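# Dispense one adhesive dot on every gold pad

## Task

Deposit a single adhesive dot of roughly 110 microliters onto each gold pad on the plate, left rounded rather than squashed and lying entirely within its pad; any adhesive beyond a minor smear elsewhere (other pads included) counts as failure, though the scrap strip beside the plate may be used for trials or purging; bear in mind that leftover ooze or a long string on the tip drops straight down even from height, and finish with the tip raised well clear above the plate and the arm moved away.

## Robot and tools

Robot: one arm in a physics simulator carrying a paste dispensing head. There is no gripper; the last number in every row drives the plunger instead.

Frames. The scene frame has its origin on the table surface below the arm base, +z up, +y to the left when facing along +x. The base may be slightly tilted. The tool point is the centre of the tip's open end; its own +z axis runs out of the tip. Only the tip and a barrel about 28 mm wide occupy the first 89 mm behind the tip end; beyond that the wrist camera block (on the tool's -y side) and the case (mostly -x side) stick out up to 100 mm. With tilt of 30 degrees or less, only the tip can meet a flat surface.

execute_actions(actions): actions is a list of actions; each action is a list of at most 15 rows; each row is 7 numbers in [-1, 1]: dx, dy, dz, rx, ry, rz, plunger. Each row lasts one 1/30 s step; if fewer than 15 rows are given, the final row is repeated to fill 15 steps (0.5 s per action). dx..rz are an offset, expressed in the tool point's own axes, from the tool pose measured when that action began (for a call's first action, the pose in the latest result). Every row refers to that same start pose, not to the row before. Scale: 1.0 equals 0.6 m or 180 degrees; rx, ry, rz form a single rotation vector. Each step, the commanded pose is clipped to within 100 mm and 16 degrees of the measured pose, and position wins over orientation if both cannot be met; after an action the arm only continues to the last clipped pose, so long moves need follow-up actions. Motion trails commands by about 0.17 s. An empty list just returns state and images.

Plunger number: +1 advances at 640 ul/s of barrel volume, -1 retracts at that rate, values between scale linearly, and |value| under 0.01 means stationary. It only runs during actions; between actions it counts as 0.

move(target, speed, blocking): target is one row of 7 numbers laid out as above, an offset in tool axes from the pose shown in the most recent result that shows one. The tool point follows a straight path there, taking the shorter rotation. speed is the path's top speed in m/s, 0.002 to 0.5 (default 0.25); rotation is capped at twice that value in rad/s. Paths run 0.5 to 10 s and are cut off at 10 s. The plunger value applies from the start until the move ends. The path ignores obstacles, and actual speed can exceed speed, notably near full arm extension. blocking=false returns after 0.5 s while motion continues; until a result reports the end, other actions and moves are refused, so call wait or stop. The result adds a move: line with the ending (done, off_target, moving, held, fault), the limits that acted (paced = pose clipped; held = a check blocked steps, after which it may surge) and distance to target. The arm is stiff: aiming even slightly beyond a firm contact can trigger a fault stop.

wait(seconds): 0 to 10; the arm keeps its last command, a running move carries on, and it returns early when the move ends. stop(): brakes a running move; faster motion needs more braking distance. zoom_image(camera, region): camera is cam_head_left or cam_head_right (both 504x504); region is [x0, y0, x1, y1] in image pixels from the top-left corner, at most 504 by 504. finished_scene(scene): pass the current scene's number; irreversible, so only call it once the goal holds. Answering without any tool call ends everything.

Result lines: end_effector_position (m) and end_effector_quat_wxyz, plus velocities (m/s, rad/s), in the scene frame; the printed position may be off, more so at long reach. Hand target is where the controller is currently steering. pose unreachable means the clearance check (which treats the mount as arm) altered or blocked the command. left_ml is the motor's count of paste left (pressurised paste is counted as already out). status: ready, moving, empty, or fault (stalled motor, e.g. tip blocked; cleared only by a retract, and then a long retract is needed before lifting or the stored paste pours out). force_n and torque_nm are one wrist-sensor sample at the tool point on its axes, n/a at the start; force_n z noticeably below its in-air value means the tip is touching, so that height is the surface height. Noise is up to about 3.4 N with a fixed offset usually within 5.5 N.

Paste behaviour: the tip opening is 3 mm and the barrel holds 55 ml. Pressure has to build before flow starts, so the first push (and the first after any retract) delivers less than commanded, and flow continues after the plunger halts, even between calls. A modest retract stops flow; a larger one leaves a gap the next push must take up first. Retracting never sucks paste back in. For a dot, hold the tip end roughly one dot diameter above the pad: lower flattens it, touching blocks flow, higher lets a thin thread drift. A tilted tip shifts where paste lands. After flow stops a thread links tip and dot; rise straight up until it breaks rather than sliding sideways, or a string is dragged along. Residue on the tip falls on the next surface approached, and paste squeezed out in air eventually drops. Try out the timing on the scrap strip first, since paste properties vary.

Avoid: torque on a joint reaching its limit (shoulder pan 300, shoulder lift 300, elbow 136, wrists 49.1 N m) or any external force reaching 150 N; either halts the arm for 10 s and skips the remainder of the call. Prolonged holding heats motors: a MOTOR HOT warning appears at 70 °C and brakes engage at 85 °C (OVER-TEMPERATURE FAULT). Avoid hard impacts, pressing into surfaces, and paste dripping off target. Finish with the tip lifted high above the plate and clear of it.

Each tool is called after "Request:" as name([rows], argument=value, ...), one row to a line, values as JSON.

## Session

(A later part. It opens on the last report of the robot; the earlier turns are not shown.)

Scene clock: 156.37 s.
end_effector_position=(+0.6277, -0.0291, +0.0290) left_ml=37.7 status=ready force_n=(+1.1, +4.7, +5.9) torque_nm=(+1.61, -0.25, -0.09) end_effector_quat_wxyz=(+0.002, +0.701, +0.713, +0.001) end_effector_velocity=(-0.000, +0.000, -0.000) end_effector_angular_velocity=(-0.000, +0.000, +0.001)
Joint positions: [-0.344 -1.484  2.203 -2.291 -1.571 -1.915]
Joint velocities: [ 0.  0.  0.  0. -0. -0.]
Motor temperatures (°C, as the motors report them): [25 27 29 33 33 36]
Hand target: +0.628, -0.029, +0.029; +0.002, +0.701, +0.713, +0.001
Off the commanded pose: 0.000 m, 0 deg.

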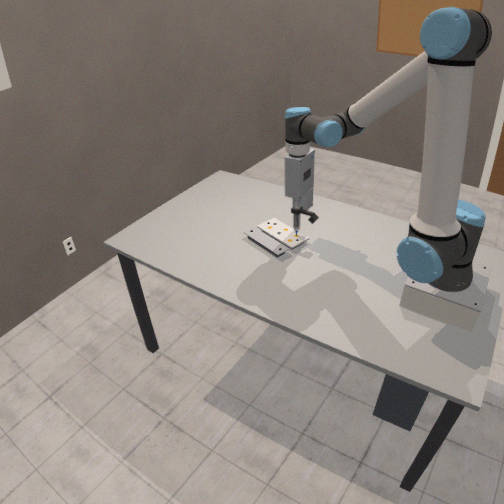

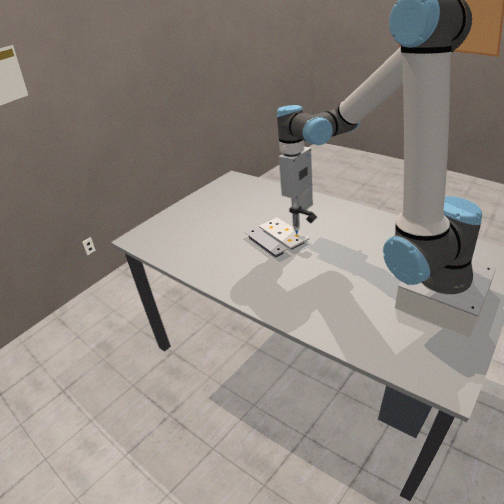

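Request:
execute_actions([
  [[0,0,0.0003,0,0,0,0],[0,0,0.0006,0,0,0,0]],
])

Request:
zoom_image(camera="cam_head_left", region=[284, 224, 308, 244])

Request:
zoom_image(camera="cam_head_right", region=[284, 224, 308, 244])

Scene clock: 160.40 s.
end_effector_position=(+0.6277, -0.0291, +0.0286) left_ml=37.7 status=ready force_n=(-0.2, +3.5, +5.6) torque_nm=(+1.22, +0.22, -0.09) end_effector_quat_wxyz=(+0.002, +0.701, +0.713, +0.001) end_effector_velocity=(+0.000, -0.001, +0.000) end_effector_angular_velocity=(-0.000, -0.000, -0.001)
Joint positions: [-0.344 -1.483  2.203 -2.292 -1.571 -1.915]
Joint velocities: [-0.001 -0.     0.    -0.    -0.    -0.   ]
Motor temperatures (°C, as the motors report them): [25 27 29 33 33 36]
Hand target: +0.628, -0.029, +0.029; +0.002, +0.701, +0.713, +0.001
Off the commanded pose: 0.000 m, 0 deg.

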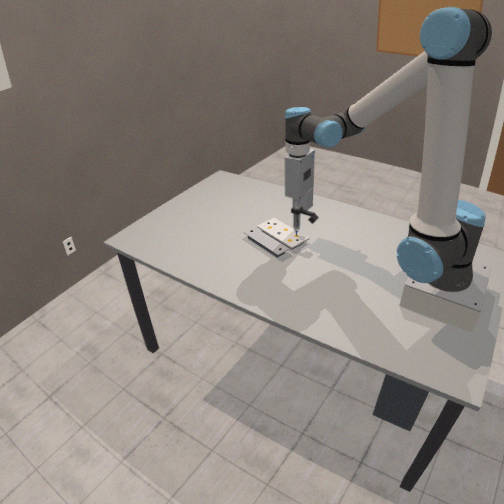

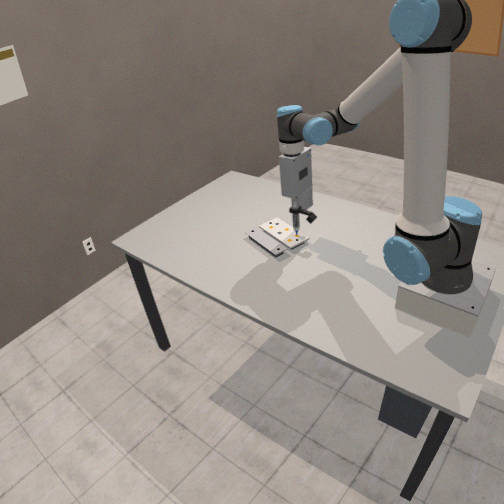

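Region (284, 224, 308, 244) of cam_head_left's 504x504 image, scaled by 21.000, with more detail than that image has.

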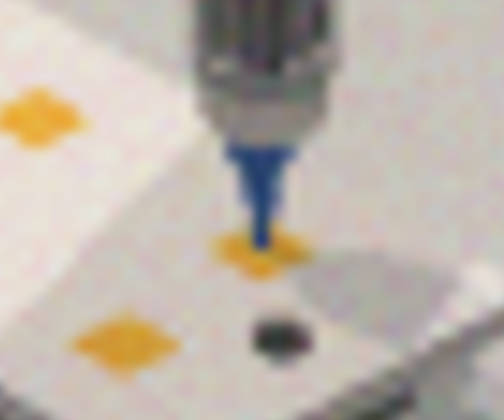

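Region (284, 224, 308, 244) of cam_head_right's 504x504 image, scaled by 21.000, with more detail than that image has.

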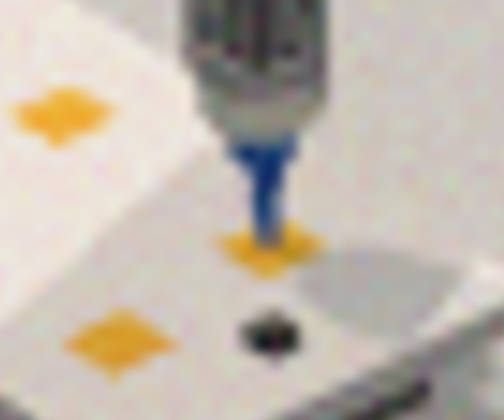

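Request:
execute_actions([
  [[0,0,0.0003,0,0,0,0],[0,0,0.0006,0,0,0,0]],
])

Scene clock: 162.53 s.
end_effector_position=(+0.6277, -0.0291, +0.0283) left_ml=37.7 status=ready force_n=(+8.5, -23.1, -55.9) torque_nm=(+0.91, -0.49, -0.12) end_effector_quat_wxyz=(+0.002, +0.701, +0.713, +0.001) end_effector_velocity=(-0.000, -0.001, +0.000) end_effector_angular_velocity=(-0.001, -0.000, -0.002)
Joint positions: [-0.344 -1.483  2.204 -2.292 -1.571 -1.915]
Joint velocities: [-0.001 -0.     0.    -0.    -0.     0.   ]
Motor temperatures (°C, as the motors report them): [25 27 29 33 33 36]
Hand target: +0.628, -0.029, +0.028; +0.002, +0.701, +0.713, +0.001
Off the commanded pose: 0.000 m, 0 deg.

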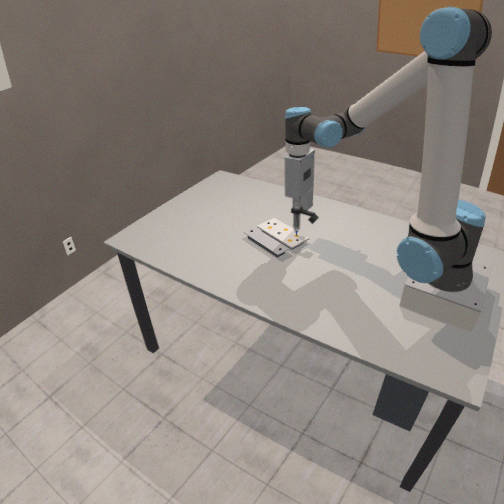

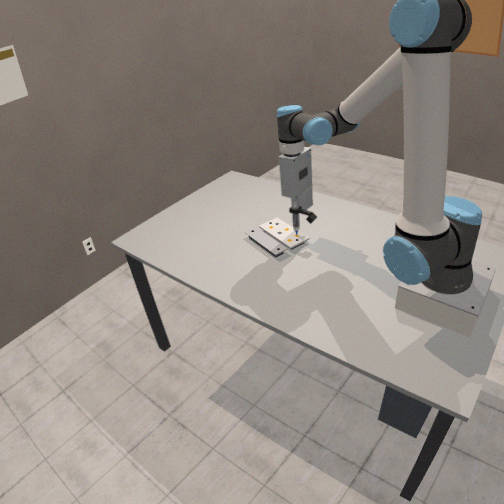

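Request:
execute_actions([
  [[0,0,-0.002,0,0,0,0],[0,0,-0.003,0,0,0,0],[0.002,0.0003,-0.003,0,0,0,0],[0.006,0.001,-0.003,0,0,0,0],[0.012,0.002,-0.003,0,0,0,0],[0.02,0.0034,-0.003,0,0,0,0],[0.029,0.0049,-0.003,0,0,0,0],[0.038,0.0064,-0.003,0,0,0,0],[0.047,0.0079,-0.003,0,0,0,0],[0.055,0.0093,-0.003,0,0,0,0],[0.062,0.0104,-0.0025,0,0,0,0],[0.067,0.0113,-0.002,0,0,0,0],[0.0705,0.0119,-0.0018,0,0,0,0],[0.0725,0.0122,-0.0018,0,0,0,0]],
])

Request:
wait(seconds=0.3)

Request:
zoom_image(camera="cam_head_left", region=[278, 228, 302, 248])

Request:
zoom_image(camera="cam_head_right", region=[278, 228, 302, 248])

Scene clock: 168.03 s.
end_effector_position=(+0.6328, +0.0075, +0.0296) left_ml=37.7 status=ready force_n=(+2.9, +3.3, +5.7) torque_nm=(+1.14, -0.84, -0.11) end_effector_quat_wxyz=(+0.002, +0.701, +0.713, +0.001) end_effector_velocity=(+0.014, +0.082, -0.003) end_effector_angular_velocity=(+0.000, +0.000, -0.000)
Joint positions: [-0.284 -1.478  2.194 -2.288 -1.57  -1.855]
Joint velocities: [ 0.136  0.027 -0.024 -0.003  0.     0.136]
Motor temperatures (°C, as the motors report them): [25 27 29 33 33 36]
Hand target: +0.634, +0.014, +0.029; +0.002, +0.701, +0.713, +0.001
Off the commanded pose: 0.007 m, 0 deg.

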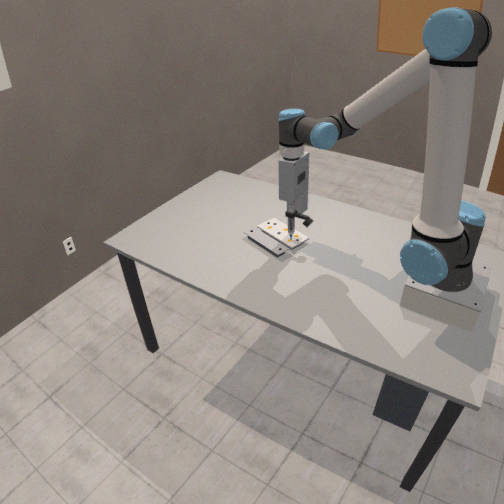

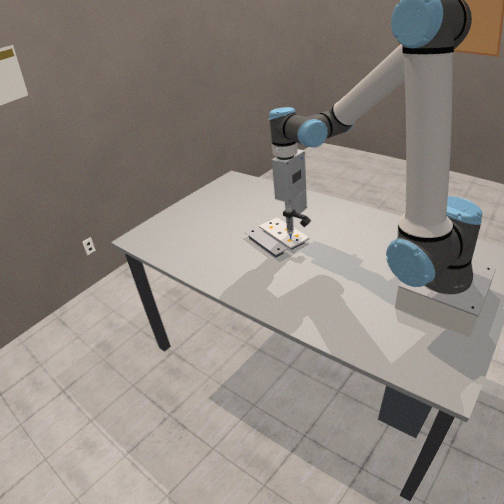

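Scene clock: 168.33 s.
end_effector_position=(+0.6342, +0.0143, +0.0294) left_ml=37.7 status=ready force_n=(+0.6, +2.0, +6.8) torque_nm=(+0.59, -0.04, -0.12) end_effector_quat_wxyz=(+0.002, +0.701, +0.713, +0.001) end_effector_velocity=(+0.000, +0.000, -0.000) end_effector_angular_velocity=(-0.001, +0.001, -0.003)
Joint positions: [-0.273 -1.475  2.192 -2.289 -1.571 -1.843]
Joint velocities: [ 0.001  0.001 -0.001  0.    -0.001  0.003]
Motor temperatures (°C, as the motors report them): [25 27 29 33 33 36]
Hand target: +0.634, +0.014, +0.029; +0.002, +0.701, +0.713, +0.001
Off the commanded pose: 0.000 m, 0 deg.
wait: 0.30 s; no rest

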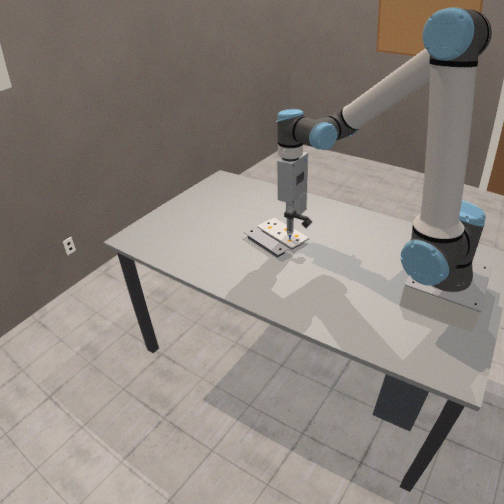

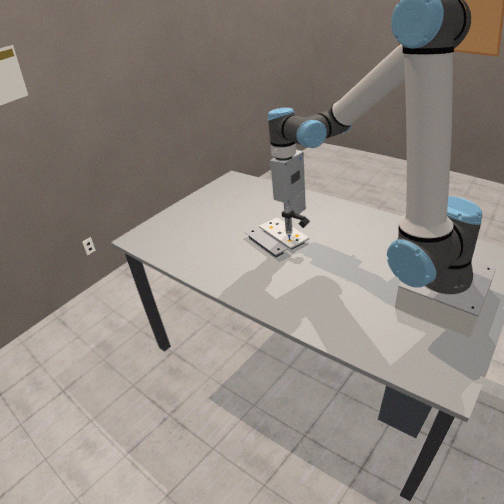

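Region (278, 228, 302, 248) of cam_head_left's 504x504 image, scaled by 21.000, with more detail than that image has.

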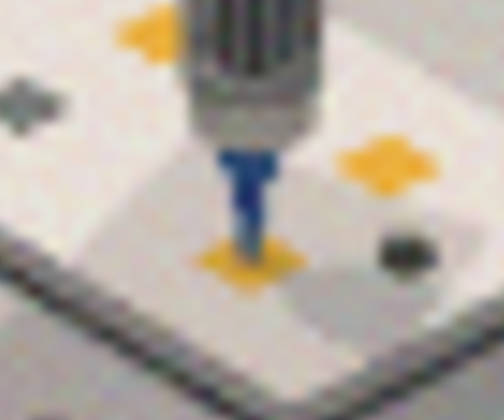

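Region (278, 228, 302, 248) of cam_head_right's 504x504 image, scaled by 21.000, with more detail than that image has.

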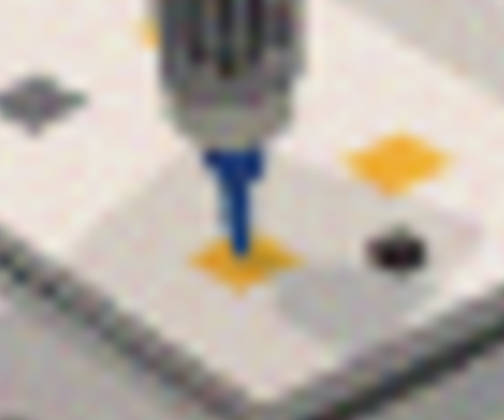

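Request:
move(target=[0.1202,0.0597,-0.0055,0,0,0,0], speed=0.2)

Request:
execute_actions([
  [[0,0,0,0,0,0,0.6]],
])

Request:
zoom_image(camera="cam_head_left", region=[260, 232, 284, 252])

Scene clock: 180.33 s.
end_effector_position=(+0.6687, +0.0869, +0.0327) left_ml=37.7 status=ready force_n=(+1.0, +3.2, +5.8) torque_nm=(+1.04, -0.16, -0.10) end_effector_quat_wxyz=(+0.002, +0.701, +0.713, +0.001) end_effector_velocity=(+0.000, +0.002, -0.001) end_effector_angular_velocity=(-0.000, +0.002, +0.001)
Joint positions: [-0.149 -1.418  2.117 -2.271 -1.571 -1.72 ]
Joint velocities: [ 0.003  0.002 -0.002  0.002 -0.001  0.002]
Motor temperatures (°C, as the motors report them): [25 27 29 33 33 36]
Hand target: +0.669, +0.087, +0.033; +0.002, +0.701, +0.713, +0.001
Off the commanded pose: 0.000 m, 0 deg.
move: done

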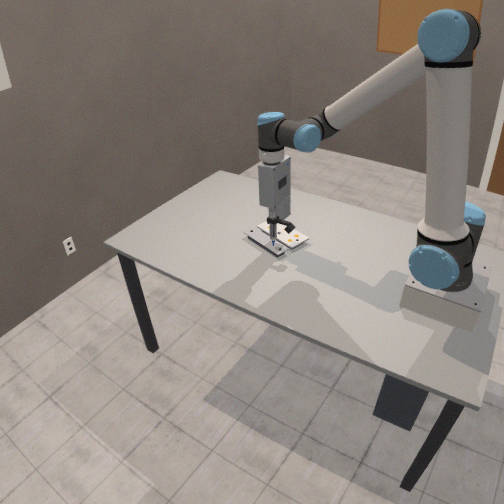

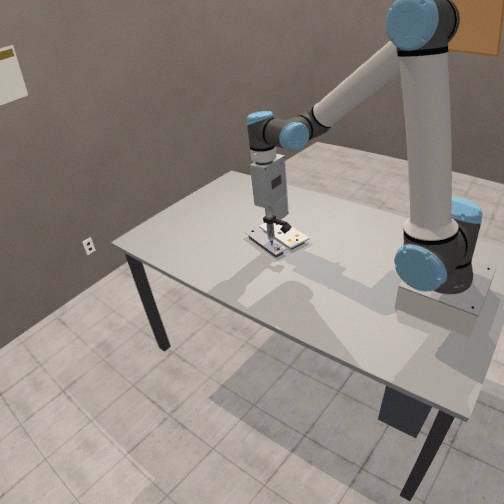

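Scene clock: 180.83 s.
end_effector_position=(+0.6688, +0.0869, +0.0327) left_ml=37.5 status=moving force_n=(-0.3, +3.9, +6.5) torque_nm=(+1.33, +0.24, -0.07) end_effector_quat_wxyz=(+0.002, +0.701, +0.713, +0.001) end_effector_velocity=(+0.000, -0.001, +0.000) end_effector_angular_velocity=(-0.001, -0.001, -0.000)
Joint positions: [-0.149 -1.418  2.117 -2.271 -1.571 -1.72 ]
Joint velocities: [-0.    -0.     0.    -0.001 -0.001 -0.   ]
Motor temperatures (°C, as the motors report them): [25 27 29 33 33 36]
Hand target: +0.669, +0.087, +0.033; +0.002, +0.701, +0.713, +0.001
Off the commanded pose: 0.000 m, 0 deg.

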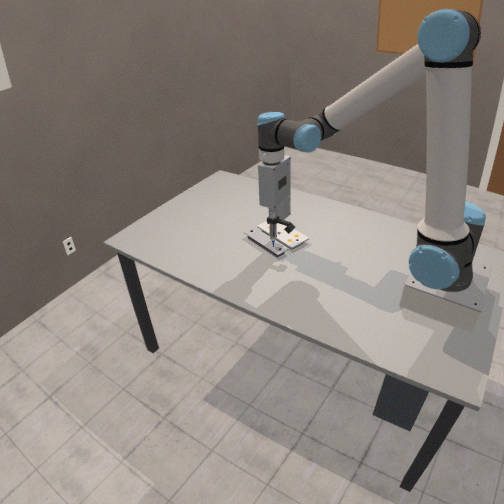

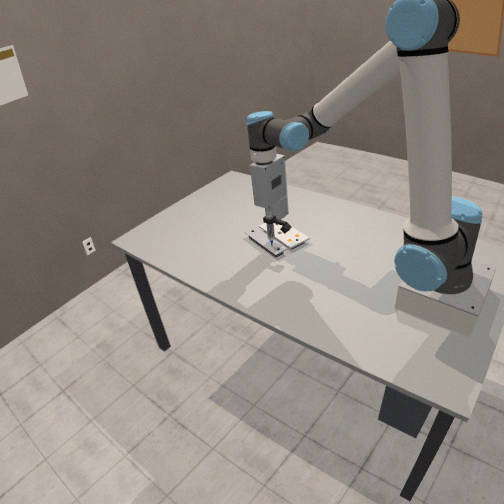

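Region (260, 232, 284, 252) of cam_head_left's 504x504 image, scaled by 21.000, with more detail than that image has.

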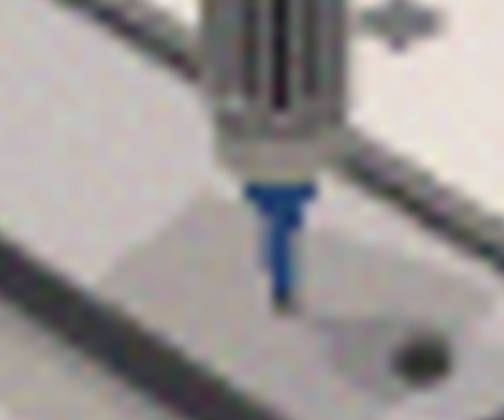

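Request:
wait(seconds=2)

Request:
zoom_image(camera="cam_head_left", region=[264, 238, 282, 253])

Request:
wait(seconds=10)

Request:
zoom_image(camera="cam_head_left", region=[264, 238, 282, 253])

Scene clock: 187.40 s.
end_effector_position=(+0.6687, +0.0869, +0.0327) left_ml=37.5 status=ready force_n=(+1.4, +1.5, +5.1) torque_nm=(+0.48, -0.36, -0.10) end_effector_quat_wxyz=(+0.002, +0.701, +0.713, +0.001) end_effector_velocity=(-0.000, +0.001, -0.000) end_effector_angular_velocity=(+0.001, +0.000, +0.001)
Joint positions: [-0.149 -1.418  2.117 -2.271 -1.571 -1.72 ]
Joint velocities: [ 0.002  0.    -0.    -0.     0.001  0.001]
Motor temperatures (°C, as the motors report them): [25 27 29 33 33 36]
Hand target: +0.669, +0.087, +0.033; +0.002, +0.701, +0.713, +0.001
Off the commanded pose: 0.000 m, 0 deg.
wait: 2.00 s; at rest from the start

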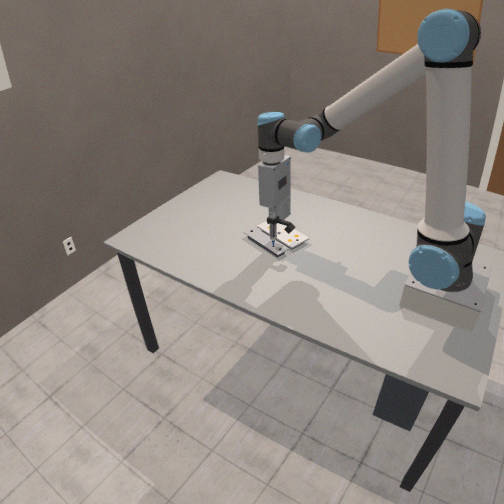

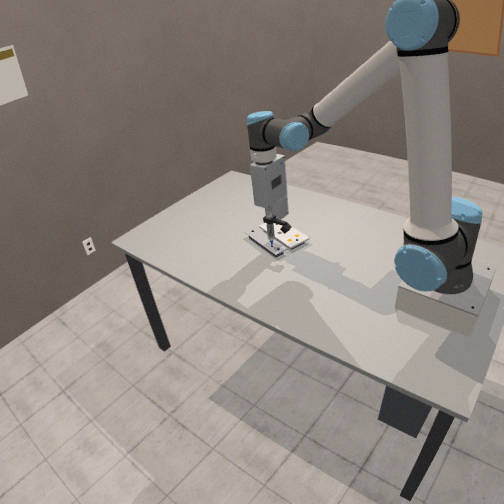

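Region (264, 238, 282, 253) of cam_head_left's 504x504 image, scaled by 28.000, with more detail than that image has.

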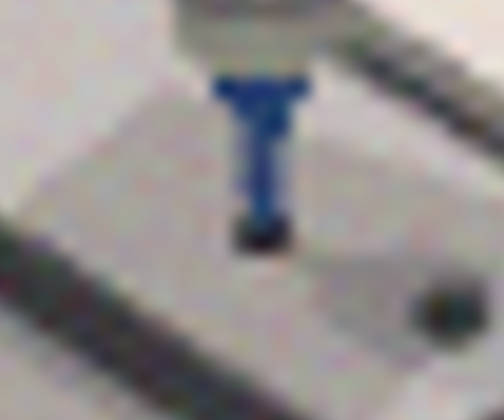

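Scene clock: 197.40 s.
end_effector_position=(+0.6687, +0.0869, +0.0327) left_ml=37.5 status=ready force_n=(+1.0, +2.5, +4.9) torque_nm=(+0.87, -0.22, -0.13) end_effector_quat_wxyz=(+0.002, +0.701, +0.713, +0.001) end_effector_velocity=(-0.000, +0.001, -0.000) end_effector_angular_velocity=(+0.001, +0.001, +0.001)
Joint positions: [-0.149 -1.418  2.117 -2.271 -1.571 -1.72 ]
Joint velocities: [0.002 0.001 0.    0.    0.001 0.001]
Motor temperatures (°C, as the motors report them): [25 27 29 33 33 36]
Hand target: +0.669, +0.087, +0.033; +0.002, +0.701, +0.713, +0.001
Off the commanded pose: 0.000 m, 0 deg.
wait: 10.00 s; at rest by 0.17 s

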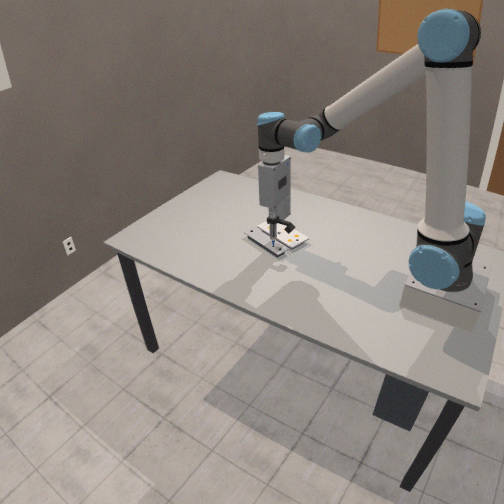

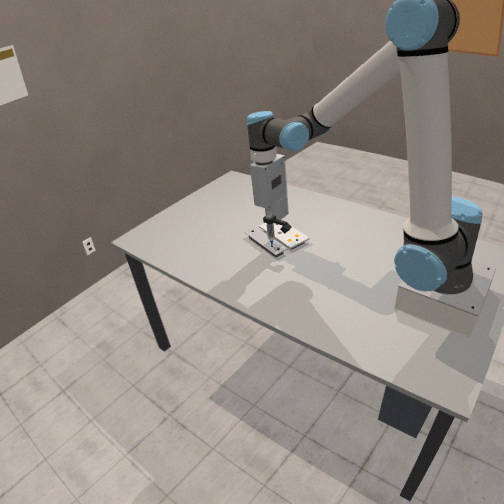

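Region (264, 238, 282, 253) of cam_head_left's 504x504 image, scaled by 28.000, with more detail than that image has.

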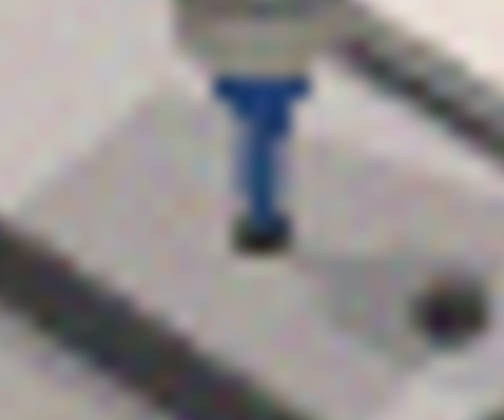

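Request:
wait(seconds=10)

Request:
move(target=[0,0,-0.025,0,0,0,0], speed=0.05)

Request:
zoom_image(camera="cam_head_left", region=[262, 234, 286, 254])

Request:
zoom_image(camera="cam_head_right", region=[260, 234, 284, 254])

Scene clock: 211.07 s.
end_effector_position=(+0.6687, +0.0869, +0.0327) left_ml=37.5 status=ready force_n=(+0.9, +1.2, +5.3) torque_nm=(+0.27, -0.17, -0.16) end_effector_quat_wxyz=(+0.002, +0.701, +0.713, +0.001) end_effector_velocity=(+0.001, -0.001, +0.000) end_effector_angular_velocity=(-0.001, -0.001, -0.001)
Joint positions: [-0.149 -1.418  2.117 -2.271 -1.571 -1.72 ]
Joint velocities: [-0.001 -0.    -0.    -0.001 -0.    -0.   ]
Motor temperatures (°C, as the motors report them): [25 27 29 33 33 36]
Hand target: +0.669, +0.087, +0.033; +0.002, +0.701, +0.713, +0.001
Off the commanded pose: 0.000 m, 0 deg.
wait: 10.00 s; at rest from the start

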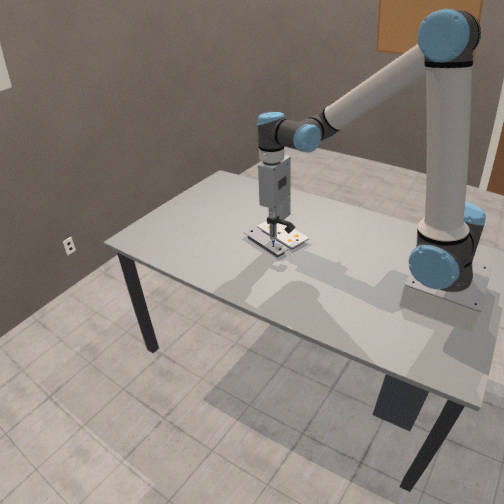

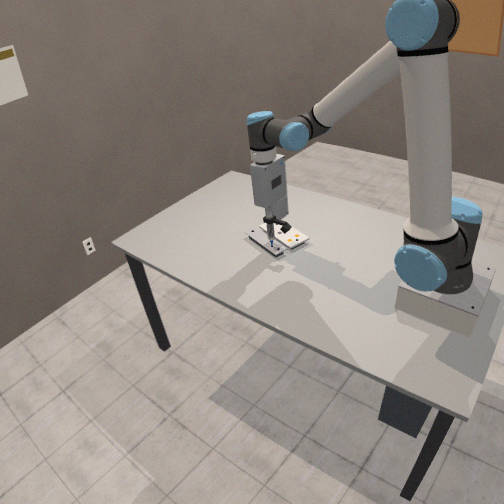

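Scene clock: 211.83 s.
end_effector_position=(+0.6687, +0.0869, +0.0476) left_ml=37.5 status=ready force_n=(+2.1, +3.0, +4.9) torque_nm=(+0.93, -0.61, -0.22) end_effector_quat_wxyz=(+0.002, +0.701, +0.713, +0.001) end_effector_velocity=(+0.000, +0.001, +0.002) end_effector_angular_velocity=(+0.001, -0.001, +0.001)
Joint positions: [-0.149 -1.436  2.105 -2.241 -1.571 -1.72 ]
Joint velocities: [ 0.    -0.003 -0.002  0.004  0.001 -0.001]
Motor temperatures (°C, as the motors report them): [25 27 29 33 33 36]
Hand target: +0.669, +0.087, +0.048; +0.002, +0.701, +0.713, +0.001
Off the commanded pose: 0.000 m, 0 deg.
move: done

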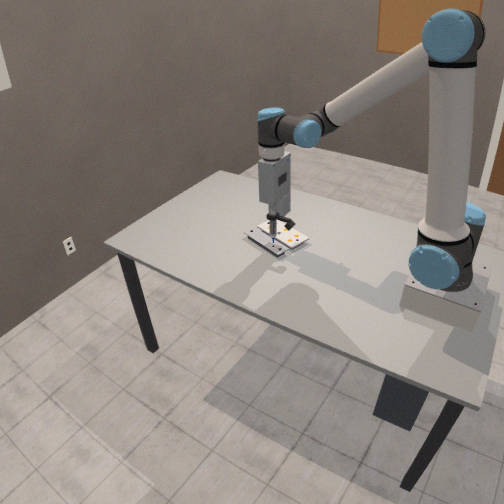

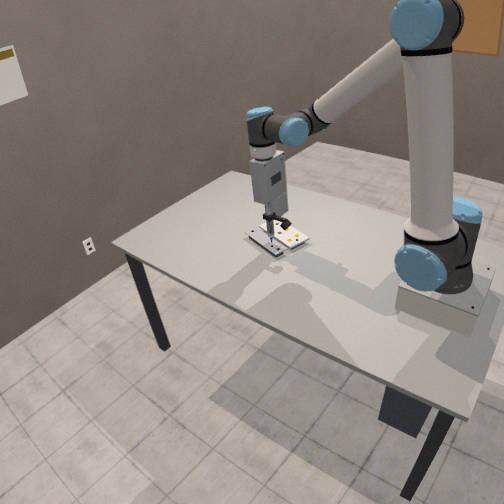

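Region (262, 234, 286, 254) of cam_head_left's 504x504 image, scaled by 21.000, with more detail than that image has.

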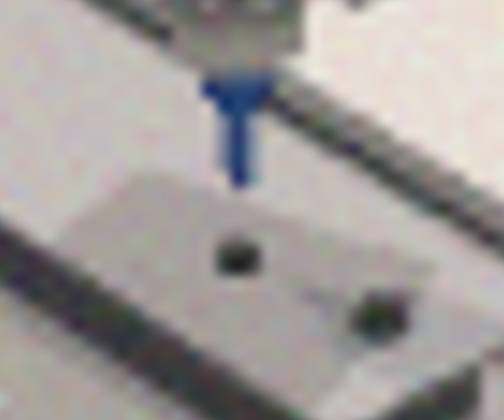

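Region (260, 234, 284, 254) of cam_head_right's 504x504 image, scaled by 21.000, with more detail than that image has.

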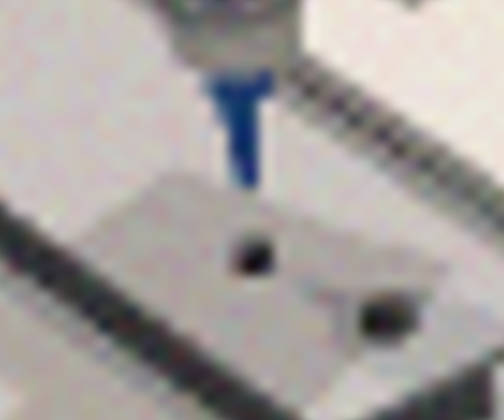

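Request:
move(target=[-0.0315,0.0952,0,0,0,0,0], speed=0.2)

Request:
zoom_image(camera="cam_head_left", region=[252, 226, 284, 254])

Request:
zoom_image(camera="cam_head_right", region=[252, 226, 284, 254])

Scene clock: 222.10 s.
end_effector_position=(+0.7260, +0.0690, +0.0478) left_ml=37.5 status=ready force_n=(+0.5, +1.8, +5.6) torque_nm=(+0.50, -0.05, -0.07) end_effector_quat_wxyz=(+0.002, +0.701, +0.713, +0.001) end_effector_velocity=(+0.001, -0.000, +0.000) end_effector_angular_velocity=(+0.000, +0.001, -0.000)
Joint positions: [-0.163 -1.353  2.002 -2.222 -1.571 -1.734]
Joint velocities: [-0.     0.002 -0.003  0.002  0.     0.   ]
Motor temperatures (°C, as the motors report them): [25 27 29 33 33 36]
Hand target: +0.726, +0.069, +0.048; +0.002, +0.701, +0.713, +0.001
Off the commanded pose: 0.000 m, 0 deg.
move: done

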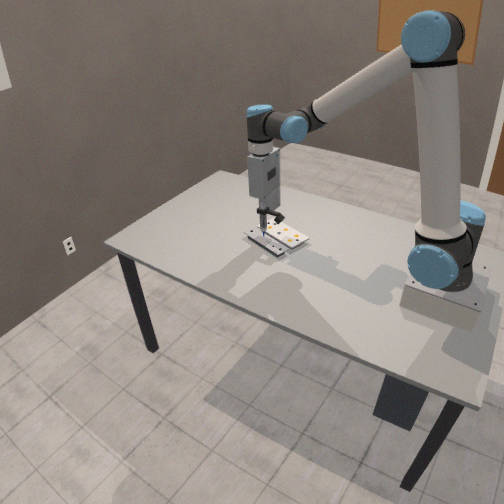

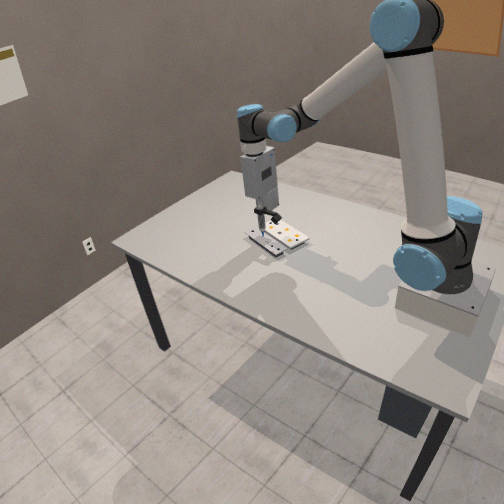

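Region (252, 226, 284, 254) of cam_head_left's 504x504 image, scaled by 15.750, with more detail than that image has; it fills the top 441 rows of this view, and the rest is white.

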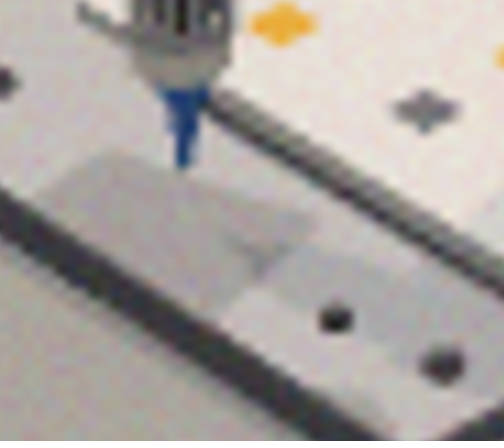

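Region (252, 226, 284, 254) of cam_head_right's 504x504 image, scaled by 15.750, with more detail than that image has; it fills the top 441 rows of this view, and the rest is white.

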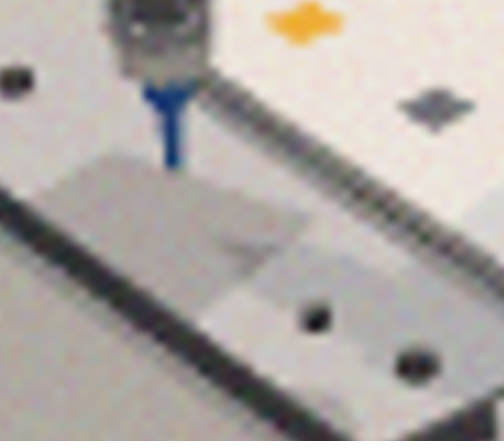

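Request:
move(target=[-0.159,0.0475,0,0,0,0,0], speed=0.25)

Request:
move(target=[0,0,0.025,0,0,0,0], speed=0.06)

Request:
zoom_image(camera="cam_head_left", region=[258, 216, 282, 236])

Request:
zoom_image(camera="cam_head_right", region=[258, 216, 282, 236])

Scene clock: 229.37 s.
end_effector_position=(+0.7560, -0.0258, +0.0479) left_ml=37.5 status=ready force_n=(+1.9, +2.3, +5.4) torque_nm=(+0.80, -0.54, -0.09) end_effector_quat_wxyz=(+0.002, +0.701, +0.713, +0.001) end_effector_velocity=(+0.001, -0.001, -0.000) end_effector_angular_velocity=(-0.001, -0.000, -0.001)
Joint positions: [-0.283 -1.313  1.95  -2.209 -1.571 -1.854]
Joint velocities: [-0.001  0.001 -0.001 -0.    -0.    -0.001]
Motor temperatures (°C, as the motors report them): [25 27 29 33 33 36]
Hand target: +0.756, -0.026, +0.048; +0.002, +0.701, +0.713, +0.001
Off the commanded pose: 0.000 m, 0 deg.
move: done

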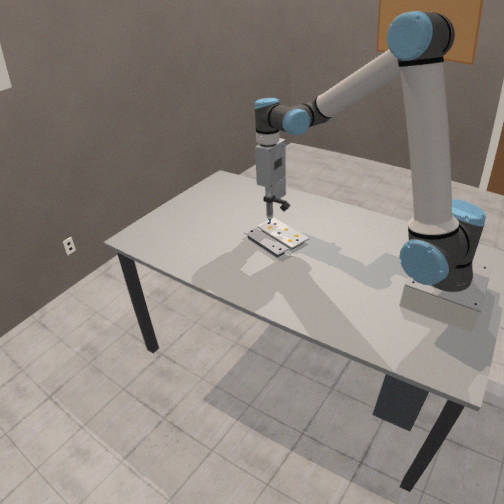

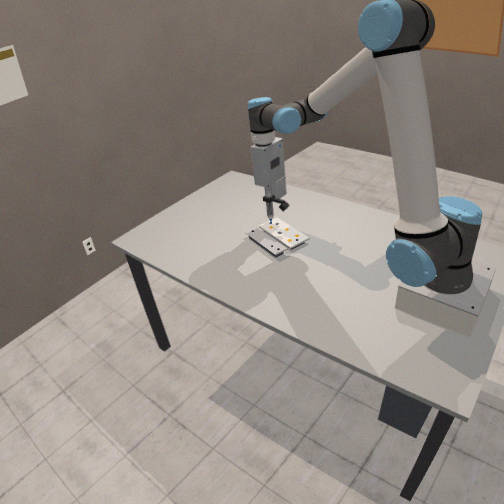

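Scene clock: 230.13 s.
end_effector_position=(+0.7561, -0.0258, +0.0331) left_ml=37.5 status=ready force_n=(-0.3, +2.9, +5.4) torque_nm=(+0.98, +0.20, -0.12) end_effector_quat_wxyz=(+0.002, +0.701, +0.713, +0.001) end_effector_velocity=(+0.001, -0.002, -0.001) end_effector_angular_velocity=(-0.001, -0.001, -0.002)
Joint positions: [-0.283 -1.297  1.961 -2.236 -1.571 -1.854]
Joint velocities: [-0.002  0.001  0.001 -0.004 -0.001 -0.   ]
Motor temperatures (°C, as the motors report them): [25 27 29 33 33 36]
Hand target: +0.756, -0.026, +0.033; +0.002, +0.701, +0.713, +0.001
Off the commanded pose: 0.000 m, 0 deg.
move: done

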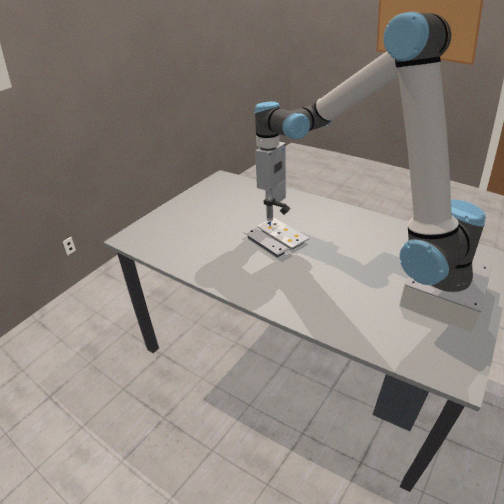

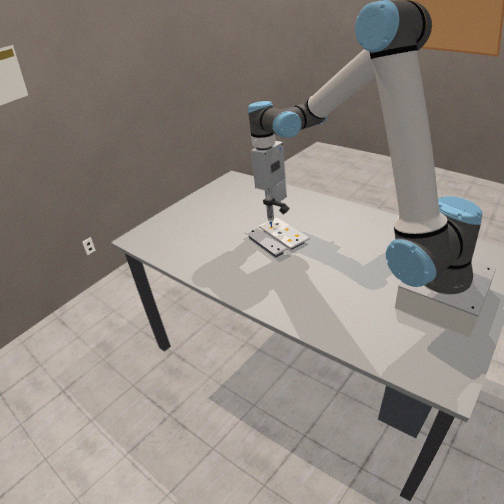

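Region (258, 216, 282, 236) of cam_head_left's 504x504 image, scaled by 21.000, with more detail than that image has.

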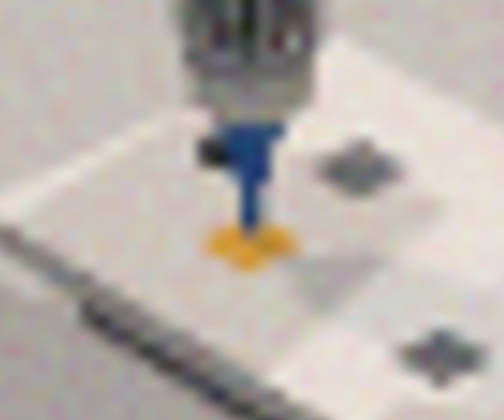

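Region (258, 216, 282, 236) of cam_head_right's 504x504 image, scaled by 21.000, with more detail than that image has.

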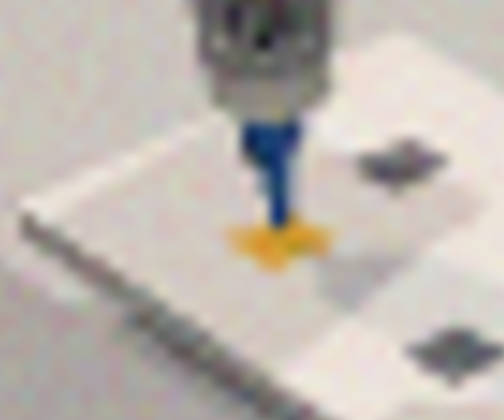

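Request:
execute_actions([
  [[0,0,0.0003,0,0,0,0.86],[0,0,0.0003,0,0,0,0.86],[0,0,0.0003,0,0,0,0.86],[0,0,0.0003,0,0,0,0.86],[0,0,0.0003,0,0,0,0.86],[0,0,0.0003,0,0,0,0.86],[0,0,0.0003,0,0,0,0]],
])

Request:
zoom_image(camera="cam_head_left", region=[261, 220, 279, 235])

Request:
wait(seconds=2)

Request:
zoom_image(camera="cam_head_left", region=[261, 220, 279, 235])

Request:
wait(seconds=10)

Request:
zoom_image(camera="cam_head_left", region=[261, 220, 279, 235])

Scene clock: 236.50 s.
end_effector_position=(+0.7561, -0.0258, +0.0329) left_ml=37.4 status=ready force_n=(+0.2, +2.9, +6.6) torque_nm=(+0.95, +0.07, -0.12) end_effector_quat_wxyz=(+0.002, +0.701, +0.713, +0.001) end_effector_velocity=(-0.001, -0.001, -0.000) end_effector_angular_velocity=(-0.000, +0.002, -0.001)
Joint positions: [-0.283 -1.297  1.962 -2.236 -1.571 -1.854]
Joint velocities: [-0.001  0.     0.     0.002 -0.001  0.   ]
Motor temperatures (°C, as the motors report them): [25 27 29 33 33 36]
Hand target: +0.756, -0.026, +0.033; +0.002, +0.701, +0.713, +0.001
Off the commanded pose: 0.000 m, 0 deg.

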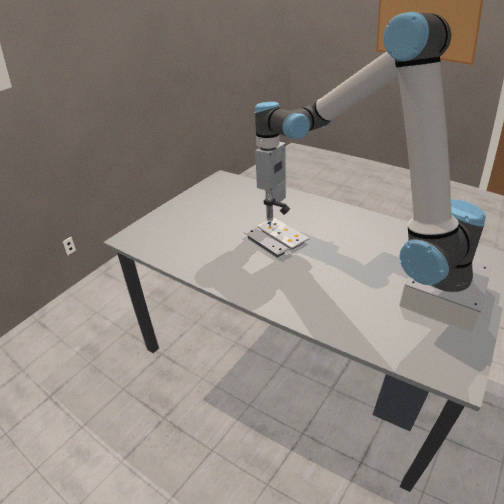

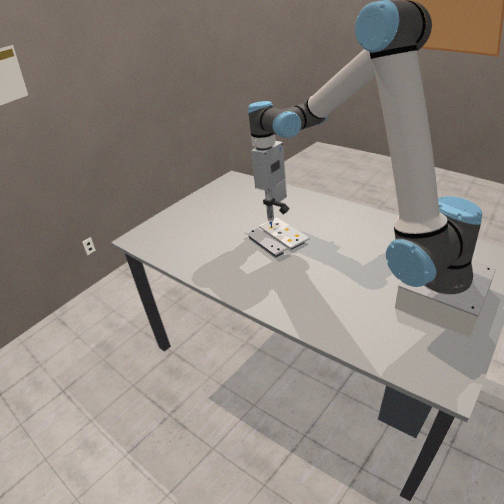

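Region (261, 220, 279, 235) of cam_head_left's 504x504 image, scaled by 28.000, with more detail than that image has.

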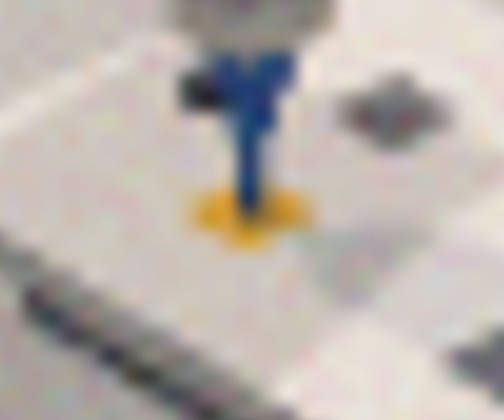

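Scene clock: 238.50 s.
end_effector_position=(+0.7561, -0.0258, +0.0329) left_ml=37.4 status=ready force_n=(+2.3, +1.8, +5.5) torque_nm=(+0.54, -0.72, -0.15) end_effector_quat_wxyz=(+0.002, +0.701, +0.713, +0.001) end_effector_velocity=(+0.000, +0.000, -0.000) end_effector_angular_velocity=(+0.001, -0.000, -0.000)
Joint positions: [-0.283 -1.297  1.962 -2.236 -1.571 -1.854]
Joint velocities: [-0.001 -0.    -0.     0.     0.001 -0.   ]
Motor temperatures (°C, as the motors report them): [25 27 29 33 33 36]
Hand target: +0.756, -0.026, +0.033; +0.002, +0.701, +0.713, +0.001
Off the commanded pose: 0.000 m, 0 deg.
wait: 2.00 s; at rest by 0.17 s

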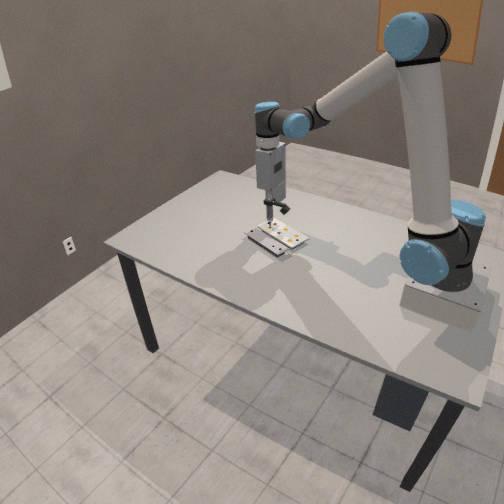

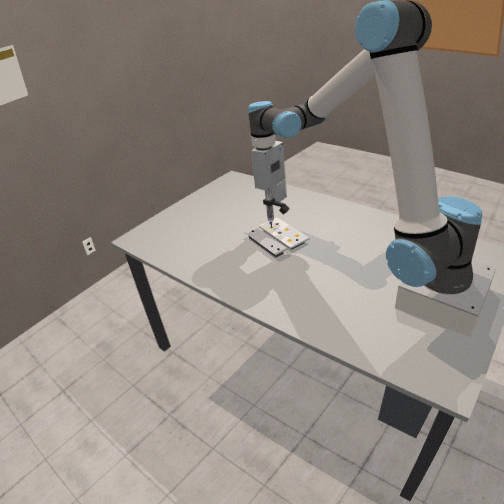

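Region (261, 220, 279, 235) of cam_head_left's 504x504 image, scaled by 28.000, with more detail than that image has.

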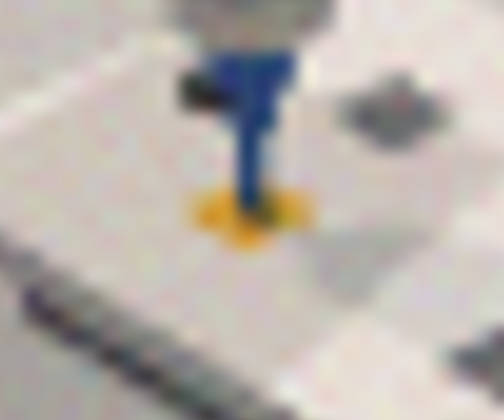

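Scene clock: 248.50 s.
end_effector_position=(+0.7561, -0.0258, +0.0329) left_ml=37.4 status=ready force_n=(+0.2, +2.4, +6.6) torque_nm=(+0.79, +0.06, +0.00) end_effector_quat_wxyz=(+0.002, +0.701, +0.713, +0.001) end_effector_velocity=(-0.000, +0.001, +0.000) end_effector_angular_velocity=(+0.000, +0.000, +0.001)
Joint positions: [-0.283 -1.297  1.962 -2.236 -1.571 -1.854]
Joint velocities: [ 0.001 -0.001 -0.     0.001  0.    -0.   ]
Motor temperatures (°C, as the motors report them): [25 27 29 33 33 36]
Hand target: +0.756, -0.026, +0.033; +0.002, +0.701, +0.713, +0.001
Off the commanded pose: 0.000 m, 0 deg.
wait: 10.00 s; at rest by 0.17 s

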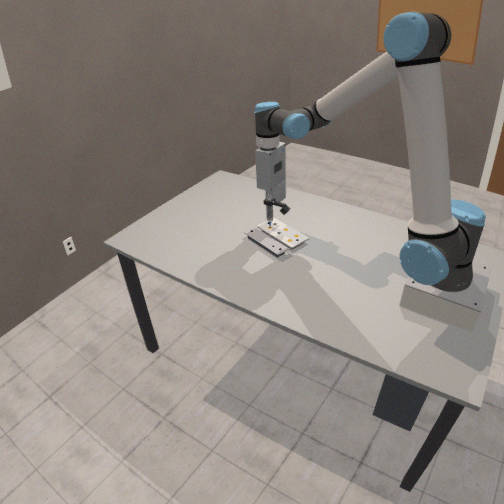

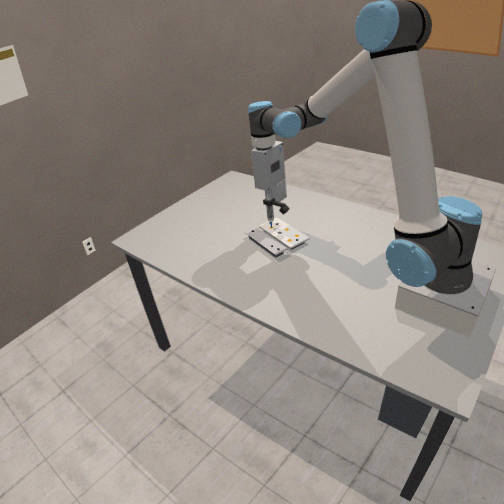

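Region (261, 220, 279, 235) of cam_head_left's 504x504 image, scaled by 28.000, with more detail than that image has.

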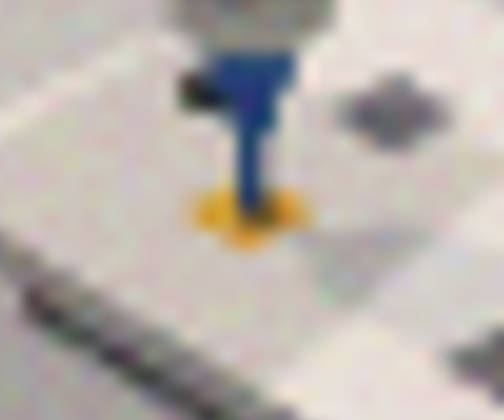

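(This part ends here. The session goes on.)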